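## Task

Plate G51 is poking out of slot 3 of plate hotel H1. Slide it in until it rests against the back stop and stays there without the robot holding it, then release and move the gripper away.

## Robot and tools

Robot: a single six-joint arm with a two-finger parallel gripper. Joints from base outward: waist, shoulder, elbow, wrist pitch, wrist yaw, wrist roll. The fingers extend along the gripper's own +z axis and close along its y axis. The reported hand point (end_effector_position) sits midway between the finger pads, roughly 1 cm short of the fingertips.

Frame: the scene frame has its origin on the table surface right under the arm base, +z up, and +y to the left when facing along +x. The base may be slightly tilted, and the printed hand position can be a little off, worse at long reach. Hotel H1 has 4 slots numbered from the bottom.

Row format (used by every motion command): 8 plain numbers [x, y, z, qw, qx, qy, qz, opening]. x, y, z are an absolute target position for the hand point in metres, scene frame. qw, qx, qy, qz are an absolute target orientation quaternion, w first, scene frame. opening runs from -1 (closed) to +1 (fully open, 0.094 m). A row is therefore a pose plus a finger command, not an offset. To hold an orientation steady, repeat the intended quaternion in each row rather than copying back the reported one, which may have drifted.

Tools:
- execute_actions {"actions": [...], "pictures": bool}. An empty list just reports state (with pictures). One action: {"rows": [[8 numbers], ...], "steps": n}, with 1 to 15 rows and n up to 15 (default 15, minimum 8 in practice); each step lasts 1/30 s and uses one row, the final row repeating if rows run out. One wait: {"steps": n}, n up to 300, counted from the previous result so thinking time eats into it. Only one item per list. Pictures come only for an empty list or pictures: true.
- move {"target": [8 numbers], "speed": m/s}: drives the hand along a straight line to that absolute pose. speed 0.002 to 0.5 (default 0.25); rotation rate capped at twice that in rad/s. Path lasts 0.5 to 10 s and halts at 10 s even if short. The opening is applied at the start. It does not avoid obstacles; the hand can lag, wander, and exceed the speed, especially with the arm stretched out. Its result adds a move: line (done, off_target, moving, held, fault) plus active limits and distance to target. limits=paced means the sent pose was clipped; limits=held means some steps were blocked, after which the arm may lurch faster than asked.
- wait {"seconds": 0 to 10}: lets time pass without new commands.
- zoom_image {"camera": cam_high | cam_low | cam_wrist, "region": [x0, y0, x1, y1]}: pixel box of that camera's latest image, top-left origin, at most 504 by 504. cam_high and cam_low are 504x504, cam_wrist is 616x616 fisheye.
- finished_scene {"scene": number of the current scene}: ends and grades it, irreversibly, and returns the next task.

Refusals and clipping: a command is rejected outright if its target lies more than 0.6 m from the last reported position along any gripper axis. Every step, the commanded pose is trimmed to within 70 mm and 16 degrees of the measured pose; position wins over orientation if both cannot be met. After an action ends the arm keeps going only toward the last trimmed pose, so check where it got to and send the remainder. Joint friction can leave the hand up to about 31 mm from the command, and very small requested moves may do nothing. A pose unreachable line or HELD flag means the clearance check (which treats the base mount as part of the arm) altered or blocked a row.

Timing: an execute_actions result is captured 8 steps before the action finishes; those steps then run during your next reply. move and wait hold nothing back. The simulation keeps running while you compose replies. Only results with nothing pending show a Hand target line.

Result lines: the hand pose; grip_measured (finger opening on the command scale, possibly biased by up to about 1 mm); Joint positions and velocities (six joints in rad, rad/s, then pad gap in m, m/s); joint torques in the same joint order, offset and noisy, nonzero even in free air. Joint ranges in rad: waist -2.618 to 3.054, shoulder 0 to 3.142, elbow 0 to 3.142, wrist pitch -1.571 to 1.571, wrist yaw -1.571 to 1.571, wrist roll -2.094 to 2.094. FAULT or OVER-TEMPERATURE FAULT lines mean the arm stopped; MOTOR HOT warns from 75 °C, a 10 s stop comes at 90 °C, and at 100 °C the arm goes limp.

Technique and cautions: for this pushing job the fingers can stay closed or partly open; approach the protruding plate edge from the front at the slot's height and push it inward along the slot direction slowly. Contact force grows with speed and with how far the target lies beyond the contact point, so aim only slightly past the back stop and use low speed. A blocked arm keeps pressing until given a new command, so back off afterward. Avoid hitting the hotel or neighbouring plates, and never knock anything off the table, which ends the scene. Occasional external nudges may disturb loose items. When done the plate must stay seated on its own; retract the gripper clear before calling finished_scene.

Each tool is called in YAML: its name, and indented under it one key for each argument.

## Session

execute_actions:
  actions: []

Scene clock: 0.00 s of 7200.00 s.
end_effector_position=(+0.5561, -0.0029, +0.2979) grip_measured=+1.000 end_effector_quat_wxyz=(+0.542, -0.425, +0.701, -0.186)
Joint positions: [-0.346  2.319  1.153  1.029 -0.745 -0.205  0.094]
Joint velocities: [-0.022 -0.007  0.002 -0.022 -0.022  0.007  0.   ]
Joint torques (N m, as the arm reports them, + toward a larger angle): no reading
Hand target: +0.556, -0.003, +0.298; +0.542, -0.425, +0.701, -0.186

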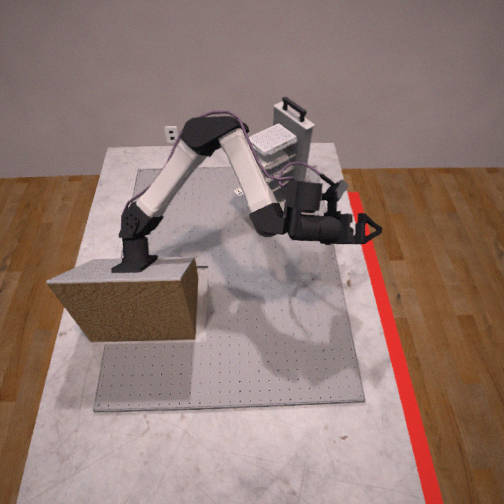

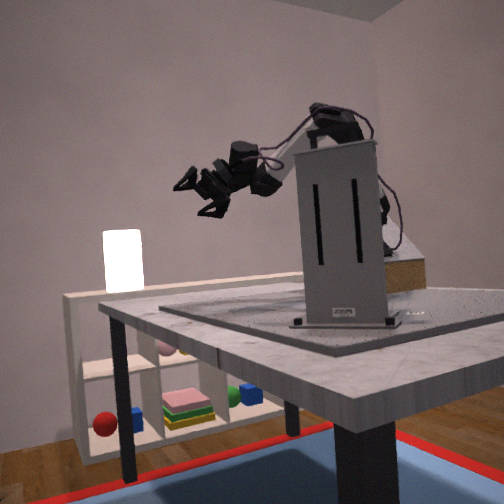

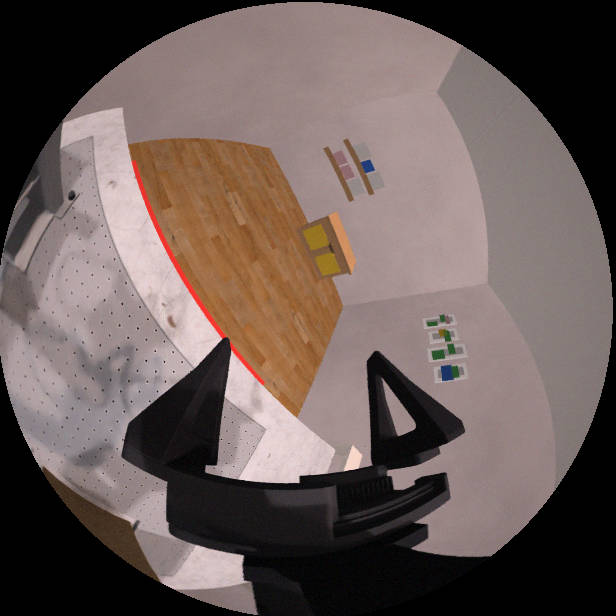

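move:
  target: [0.24,0.26,0.36,0.653,-0.213,0.675,0.271,0.2]

zoom_image:
  camera: "cam_high"
  region: [180, 70, 340, 230]

Scene clock: 3.37 s of 7200.00 s.
end_effector_position=(+0.2467, +0.2616, +0.3618) grip_measured=+0.202 end_effector_quat_wxyz=(+0.652, -0.213, +0.676, +0.269)
Joint positions: [-0.14   0.705  0.089  1.193 -0.602  1.088  0.056]
Joint velocities: [-0.022  0.012 -0.032  0.007 -0.007 -0.037 -0.   ]
Joint torques (N m, as the arm reports them, + toward a larger angle): [ 0.16 -0.01  5.31  1.    0.79 -0.06]
Hand target: +0.244, +0.262, +0.360; +0.653, -0.214, +0.675, +0.270
Off the commanded pose: 0.007 m, 0 deg.
Kept back: nothing.
move: done

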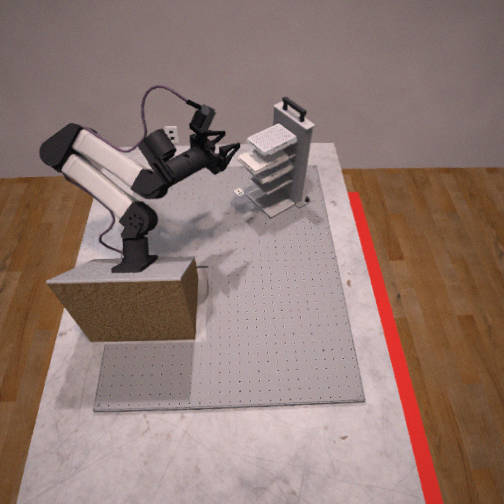

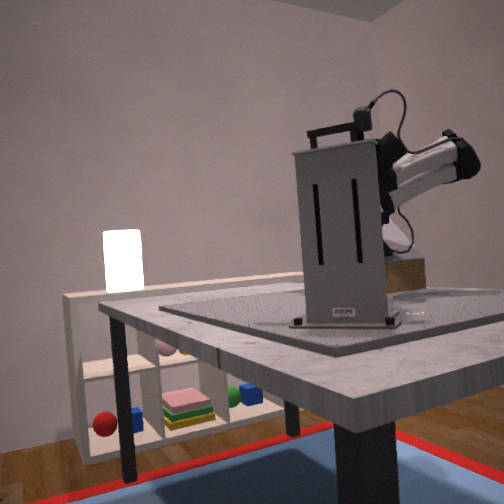

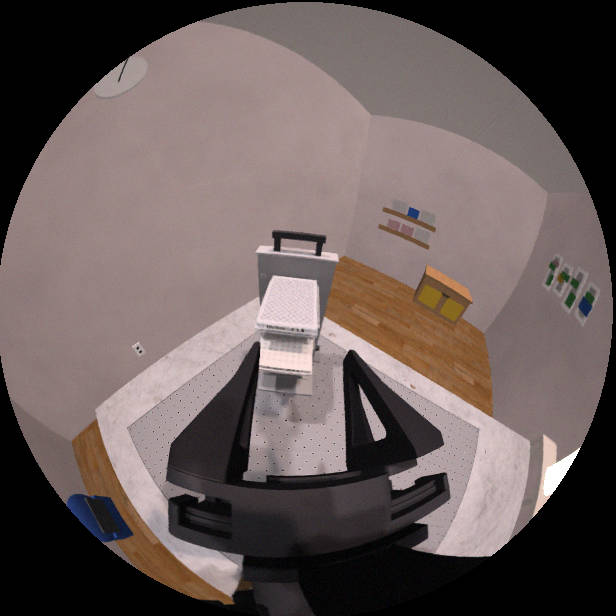

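Region (180, 70, 340, 230) of cam_high's 504x504 image, scaled by 3.150, with more detail than that image has.

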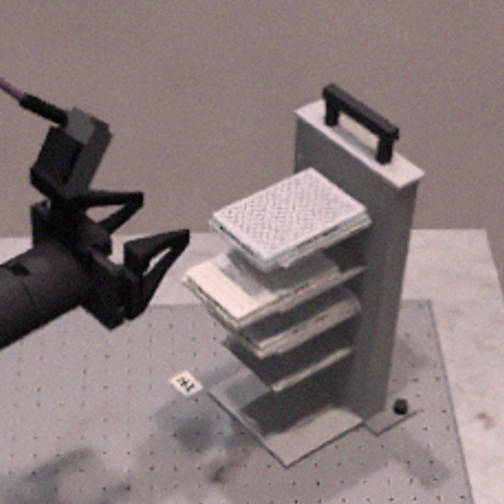

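move:
  target: [0.21,0.29,0.26,0.607,-0.069,0.790,0.053,-1]
  speed: 0.1

Scene clock: 7.27 s of 7200.00 s.
end_effector_position=(+0.2107, +0.2821, +0.2527) grip_measured=-0.983 end_effector_quat_wxyz=(+0.605, -0.079, +0.791, +0.043)
Joint positions: [1.145 0.492 0.363 0.025 0.827 0.818 0.001]
Joint velocities: [-0.002  0.017 -0.002 -0.066  0.022  0.022 -0.   ]
Joint torques (N m, as the arm reports them, + toward a larger angle): [ 0.17 -1.21 10.15  1.65  0.69  0.14]
Hand target: +0.210, +0.291, +0.259; +0.607, -0.074, +0.789, +0.051
Off the commanded pose: 0.011 m, 2 deg.
Kept back: nothing.
move: off_target

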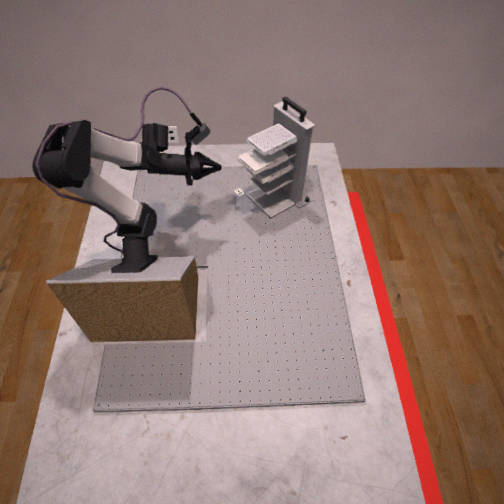

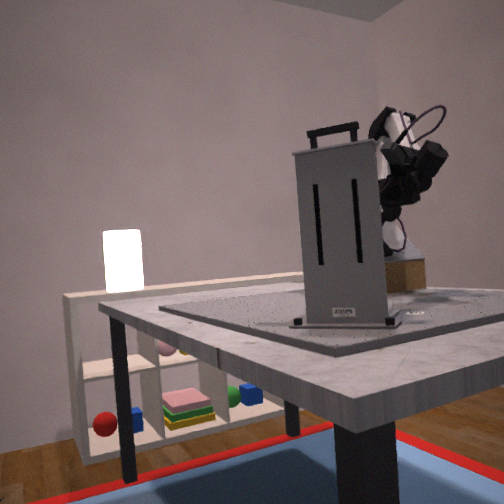

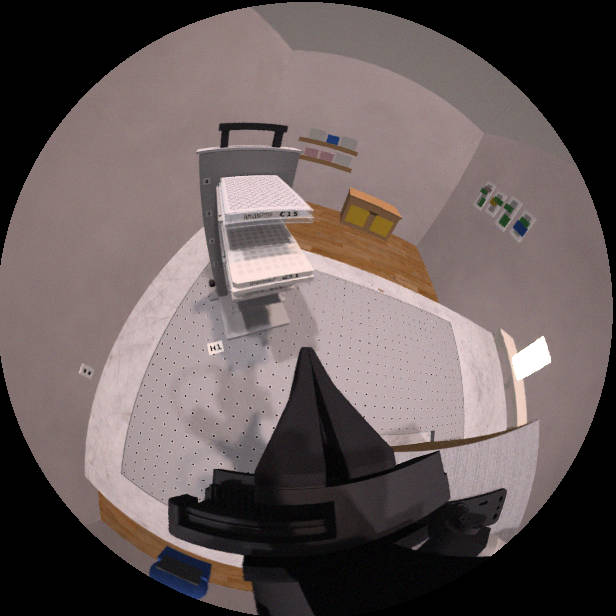

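move:
  target: [0.245,0.30,0.21,0.600,-0.138,0.781,0.106,-1]
  speed: 0.06

zoom_image:
  camera: "cam_high"
  region: [200, 110, 310, 220]

Scene clock: 9.60 s of 7200.00 s.
end_effector_position=(+0.2425, +0.3098, +0.2180) grip_measured=-0.983 end_effector_quat_wxyz=(+0.601, -0.136, +0.778, +0.120)
Joint positions: [0.969 0.821 0.242 0.662 0.521 0.702 0.001]
Joint velocities: [ 0.012  0.002  0.002 -0.022 -0.022 -0.007  0.   ]
Joint torques (N m, as the arm reports them, + toward a larger angle): [-2.86 -2.08  3.28  2.2   0.46  0.03]
Hand target: +0.245, +0.299, +0.211; +0.600, -0.137, +0.781, +0.106
Off the commanded pose: 0.013 m, 2 deg.
Kept back: nothing.
move: off_target

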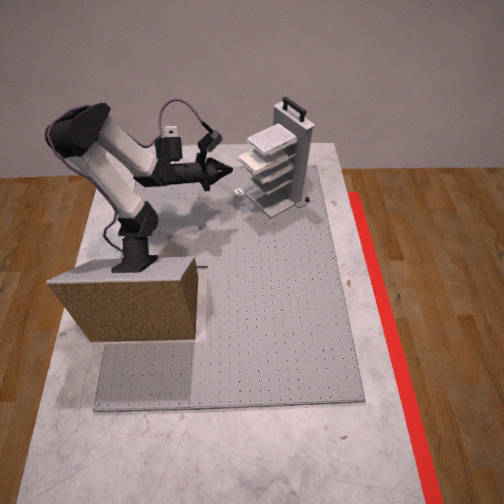

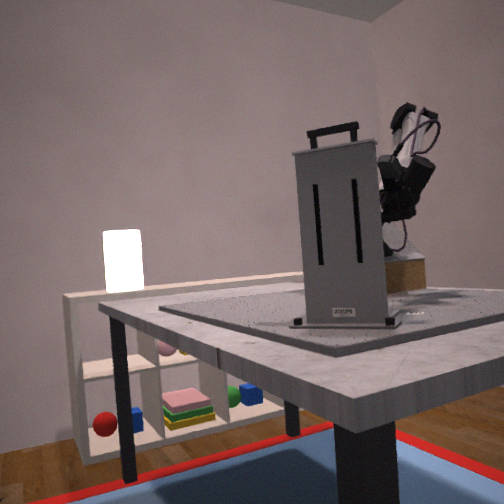

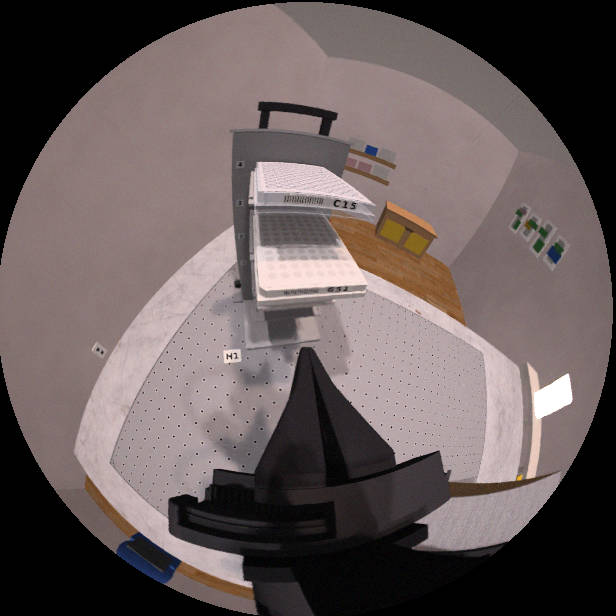

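Region (200, 110, 310, 220) of cam_high's 504x504 image, scaled by 4.582, with more detail than that image has.

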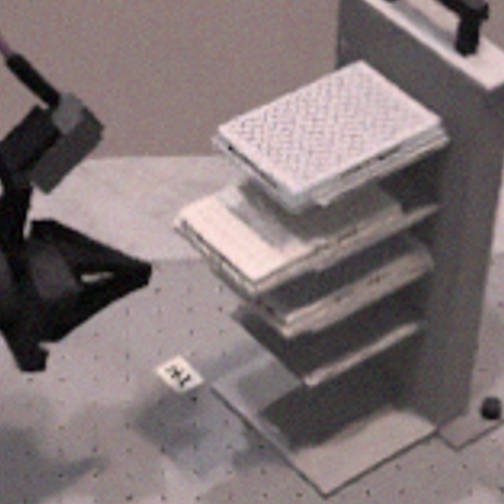

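move:
  target: [0.272,0.318,0.224,0.600,-0.138,0.781,0.106,-1]
  speed: 0.03

zoom_image:
  camera: "cam_high"
  region: [200, 110, 310, 220]

Scene clock: 11.23 s of 7200.00 s.
end_effector_position=(+0.2665, +0.3101, +0.2181) grip_measured=-0.983 end_effector_quat_wxyz=(+0.595, -0.140, +0.785, +0.102)
Joint positions: [0.853 0.904 0.303 0.644 0.408 0.702 0.001]
Joint velocities: [-0.007 -0.012 -0.007 -0.022 -0.051 -0.066 -0.   ]
Joint torques (N m, as the arm reports them, + toward a larger angle): [-3.32 -2.45  8.24  1.9   0.51  0.06]
Hand target: +0.272, +0.317, +0.224; +0.600, -0.137, +0.781, +0.106
Off the commanded pose: 0.011 m, 1 deg.
Kept back: nothing.
move: off_target

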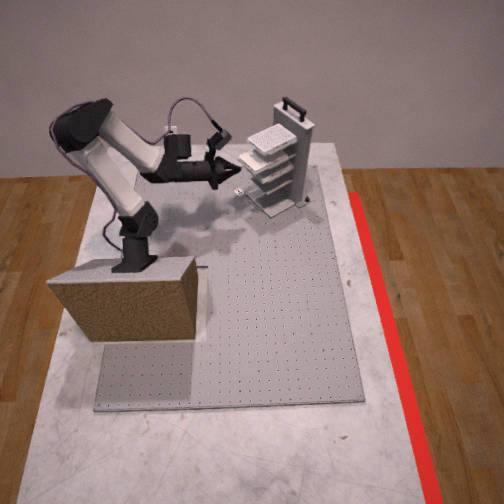

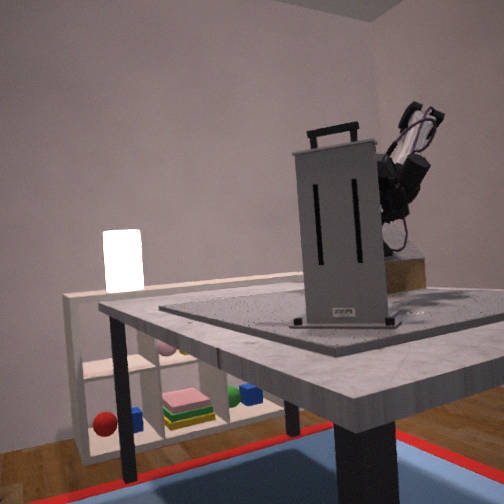

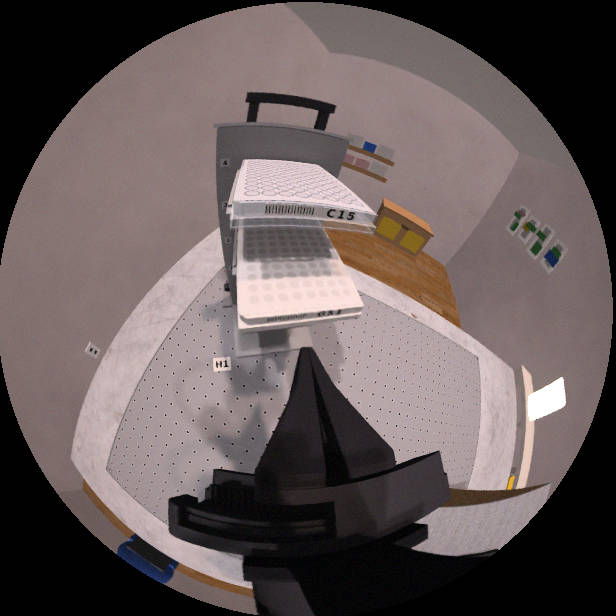

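Region (200, 110, 310, 220) of cam_high's 504x504 image, scaled by 4.582, with more detail than that image has.

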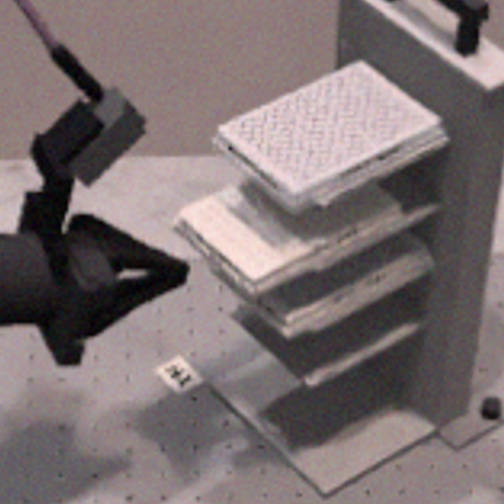

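move:
  target: [0.281,0.326,0.232,0.600,-0.138,0.781,0.106,-1]
  speed: 0.02

zoom_image:
  camera: "cam_high"
  region: [200, 110, 310, 220]

Scene clock: 13.00 s of 7200.00 s.
end_effector_position=(+0.2753, +0.3189, +0.2254) grip_measured=-0.983 end_effector_quat_wxyz=(+0.594, -0.141, +0.785, +0.103)
Joint positions: [0.817 0.921 0.356 0.608 0.369 0.702 0.001]
Joint velocities: [ 0.002  0.007  0.017  0.022 -0.007  0.022  0.   ]
Joint torques (N m, as the arm reports them, + toward a larger angle): [-3.51 -2.86  8.41  2.02  0.51  0.08]
Hand target: +0.281, +0.326, +0.232; +0.600, -0.138, +0.781, +0.106
Off the commanded pose: 0.011 m, 1 deg.
Kept back: nothing.
move: off_target

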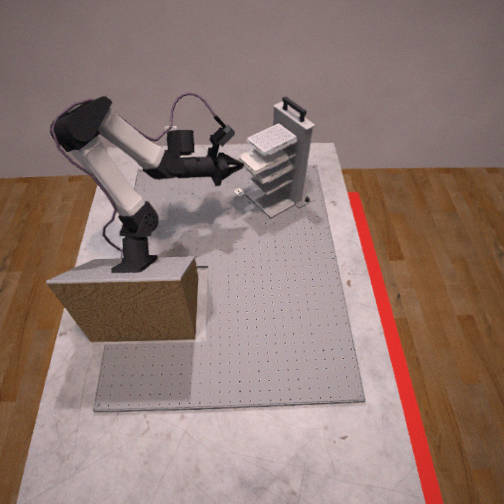

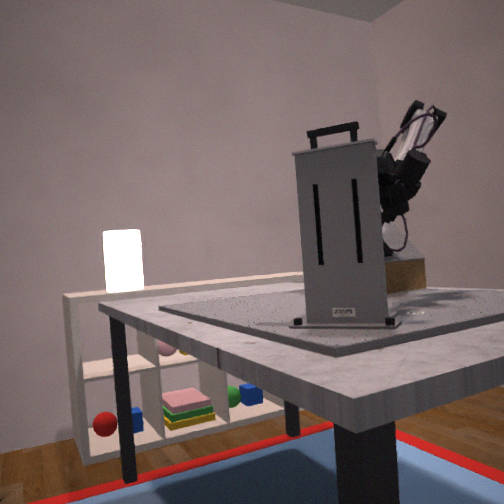

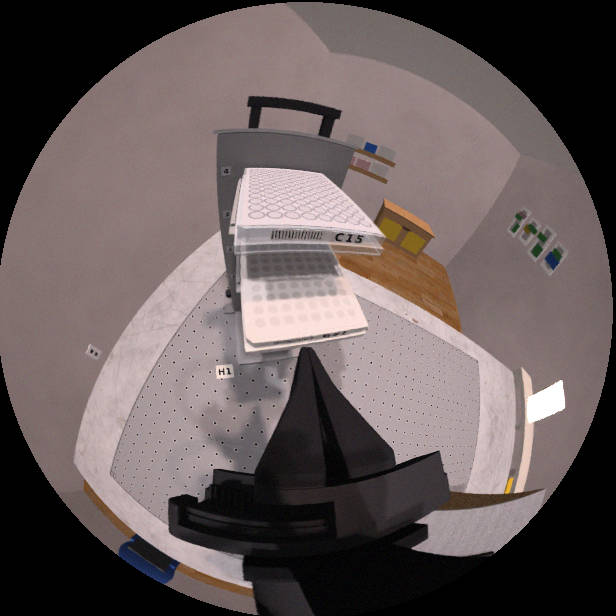

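Region (200, 110, 310, 220) of cam_high's 504x504 image, scaled by 4.582, with more detail than that image has.

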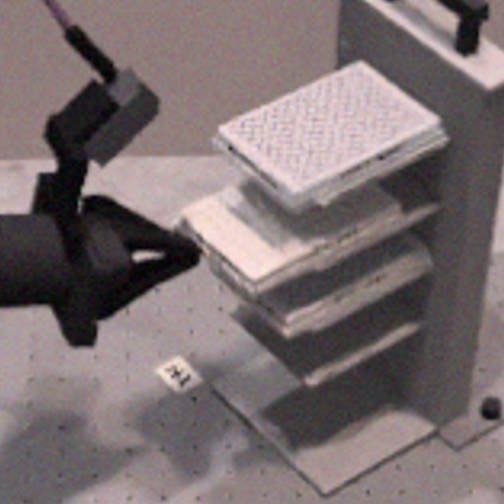

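move:
  target: [0.301,0.340,0.231,0.600,-0.138,0.781,0.106,-1]
  speed: 0.015

zoom_image:
  camera: "cam_high"
  region: [200, 110, 310, 220]

Scene clock: 15.70 s of 7200.00 s.
end_effector_position=(+0.2945, +0.3293, +0.2208) grip_measured=-0.983 end_effector_quat_wxyz=(+0.589, -0.142, +0.790, +0.094)
Joint positions: [0.782 1.027 0.435 0.611 0.334 0.702 0.001]
Joint velocities: [ 0.002  0.012  0.017  0.022 -0.066  0.007  0.   ]
Joint torques (N m, as the arm reports them, + toward a larger angle): [-3.91 -3.12  8.38  2.19  0.48  0.11]
Hand target: +0.300, +0.339, +0.231; +0.600, -0.138, +0.781, +0.106
Off the commanded pose: 0.016 m, 2 deg.
Kept back: nothing.
move: off_target

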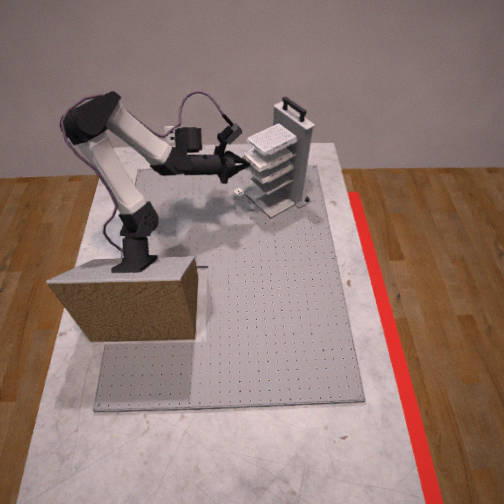

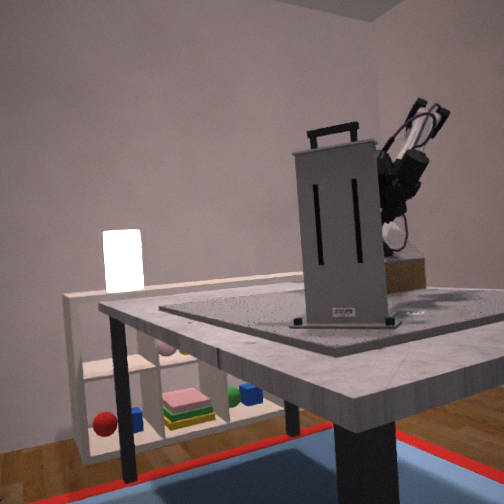

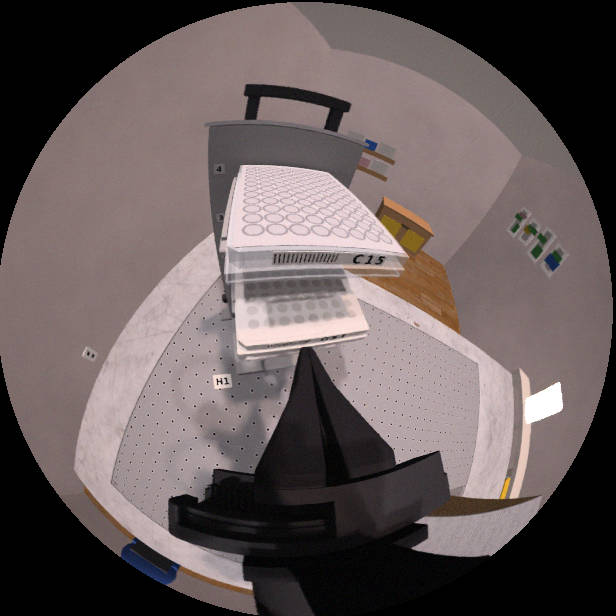

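Region (200, 110, 310, 220) of cam_high's 504x504 image, scaled by 4.582, with more detail than that image has.

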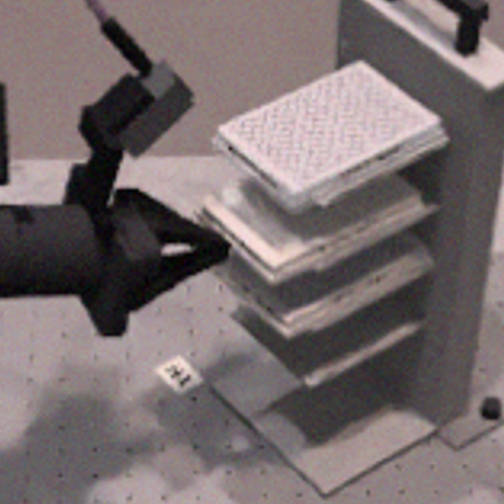

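move:
  target: [0.312,0.351,0.234,0.600,-0.138,0.781,0.106,-1]
  speed: 0.015

zoom_image:
  camera: "cam_high"
  region: [200, 110, 310, 220]

Scene clock: 18.20 s of 7200.00 s.
end_effector_position=(+0.3053, +0.3394, +0.2245) grip_measured=-0.983 end_effector_quat_wxyz=(+0.591, -0.141, +0.788, +0.094)
Joint positions: [0.765 1.071 0.491 0.603 0.321 0.702 0.001]
Joint velocities: [ 0.002  0.017 -0.002 -0.022 -0.037 -0.022 -0.001]
Joint torques (N m, as the arm reports them, + toward a larger angle): [-4.06 -3.29  9.03  2.07  0.45  0.11]
Hand target: +0.312, +0.350, +0.234; +0.600, -0.138, +0.781, +0.106
Off the commanded pose: 0.016 m, 2 deg.
Kept back: nothing.
move: off_target

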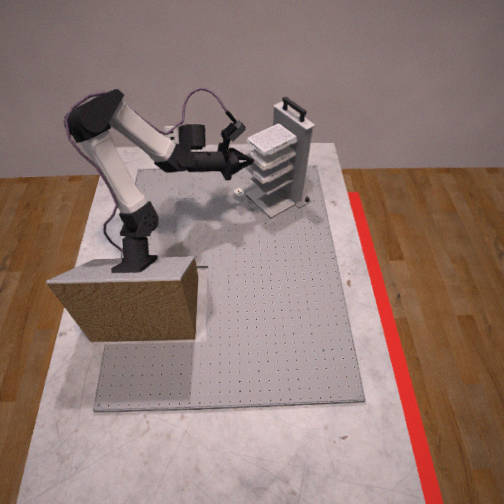

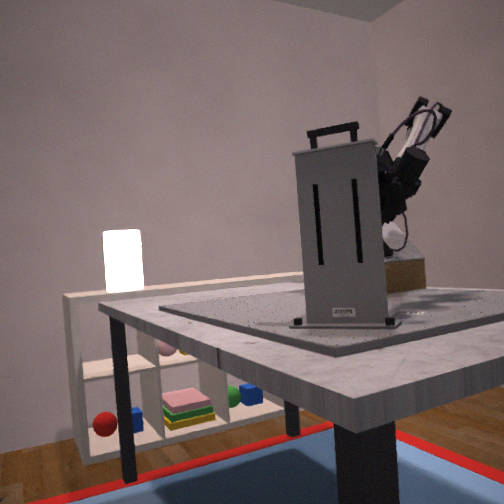

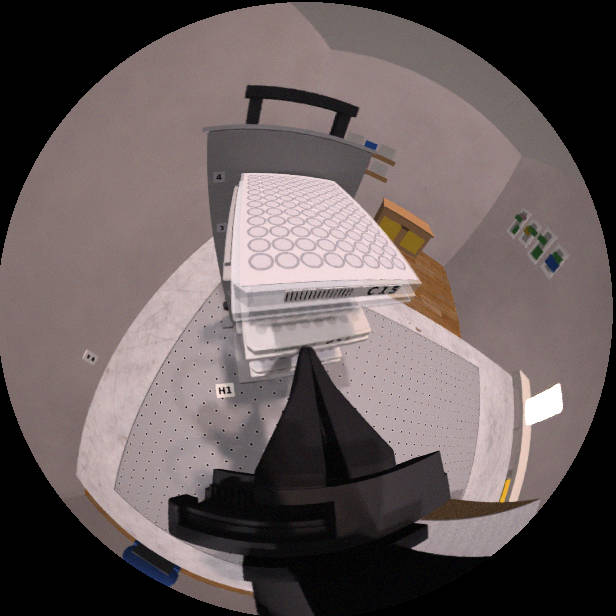

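Region (200, 110, 310, 220) of cam_high's 504x504 image, scaled by 4.582, with more detail than that image has.

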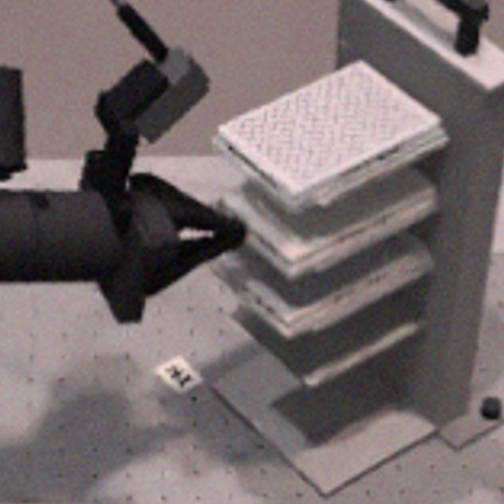

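Looks seated; a small confirming nudge, then retreat.

move:
  target: [0.316,0.353,0.233,0.600,-0.138,0.781,0.106,-1]
  speed: 0.02

move:
  target: [0.215,0.29,0.235,0.600,-0.138,0.781,0.106,-1]
  speed: 0.12

zoom_image:
  camera: "cam_high"
  region: [200, 110, 310, 220]

Scene clock: 19.70 s of 7200.00 s.
end_effector_position=(+0.3058, +0.3390, +0.2239) grip_measured=-0.983 end_effector_quat_wxyz=(+0.592, -0.140, +0.788, +0.093)
Joint positions: [0.765 1.074 0.491 0.606 0.322 0.702 0.001]
Joint velocities: [-0.012 -0.012  0.007  0.037  0.022 -0.007 -0.   ]
Joint torques (N m, as the arm reports them, + toward a larger angle): [-4.54 -2.35  9.85  2.12  0.37  0.1 ]
Hand target: +0.315, +0.352, +0.233; +0.600, -0.138, +0.781, +0.106
Off the commanded pose: 0.020 m, 2 deg.
Kept back: nothing.
move: off_target

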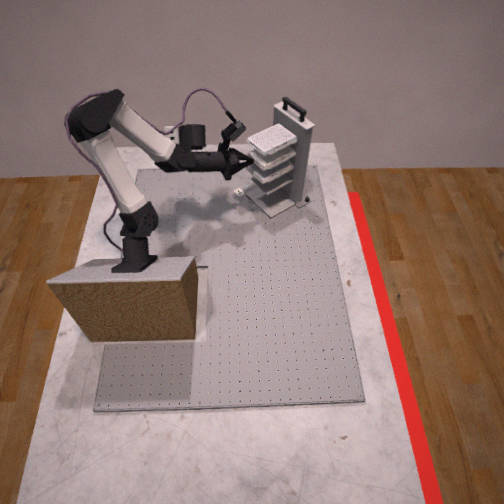

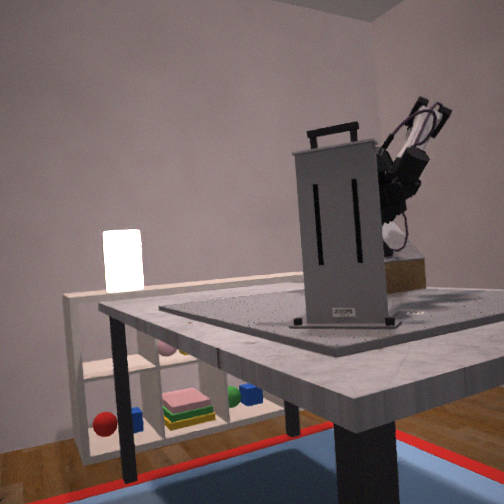

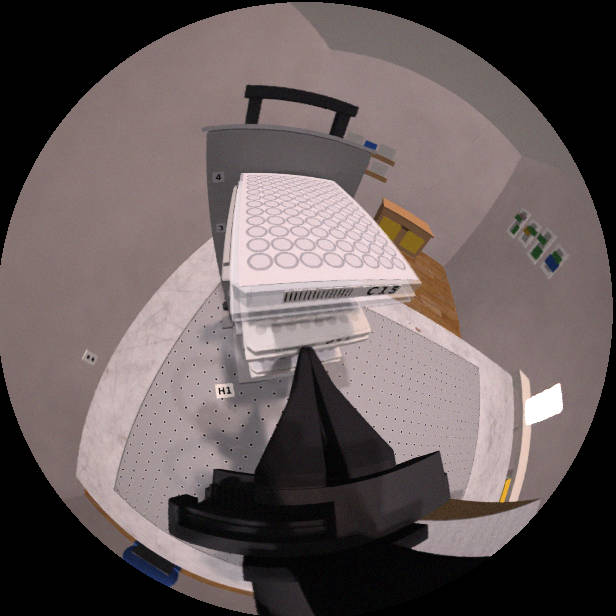

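Scene clock: 21.23 s of 7200.00 s.
end_effector_position=(+0.2179, +0.2981, +0.2388) grip_measured=-0.983 end_effector_quat_wxyz=(+0.602, -0.137, +0.779, +0.110)
Joint positions: [1.039 0.546 0.232 0.388 0.6   0.688 0.001]
Joint velocities: [ 0.027 -0.022  0.002 -0.037  0.066 -0.022  0.   ]
Joint torques (N m, as the arm reports them, + toward a larger angle): [ 0.02 -3.25  4.82  1.95  0.59  0.  ]
Hand target: +0.215, +0.292, +0.235; +0.600, -0.139, +0.780, +0.106
Off the commanded pose: 0.009 m, 1 deg.
Kept back: nothing.
move: done

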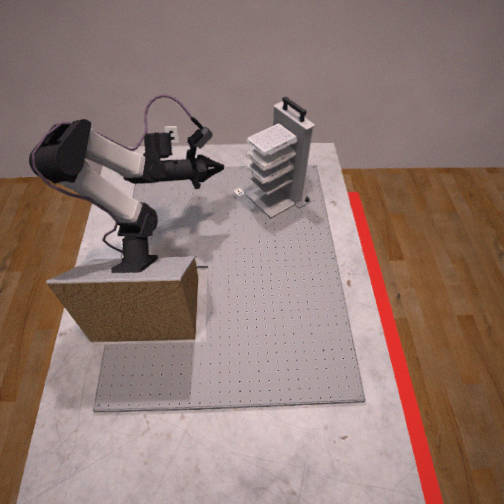

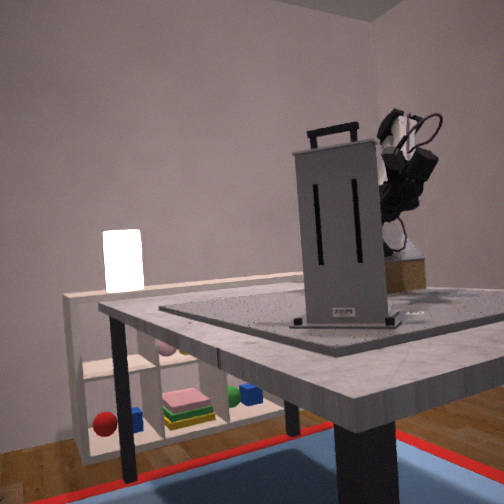

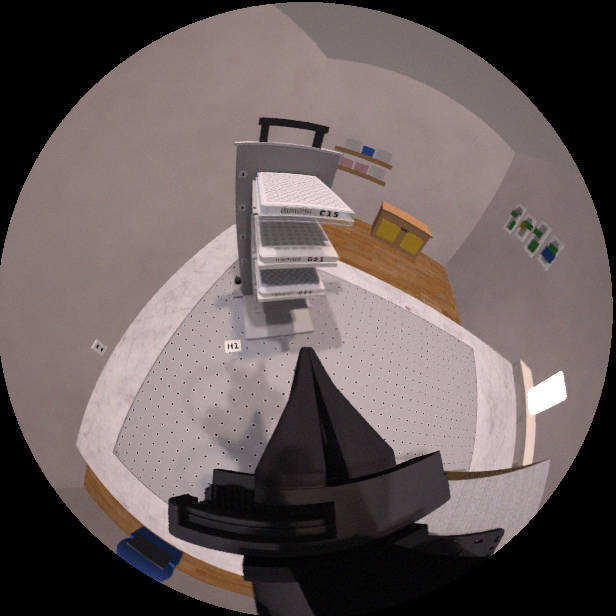

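Region (200, 110, 310, 220) of cam_high's 504x504 image, scaled by 4.582, with more detail than that image has.

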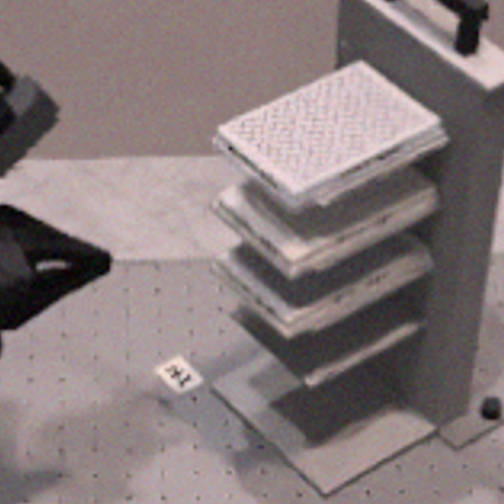

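finished_scene:
  scene: 2

The scene is finished: the task was done.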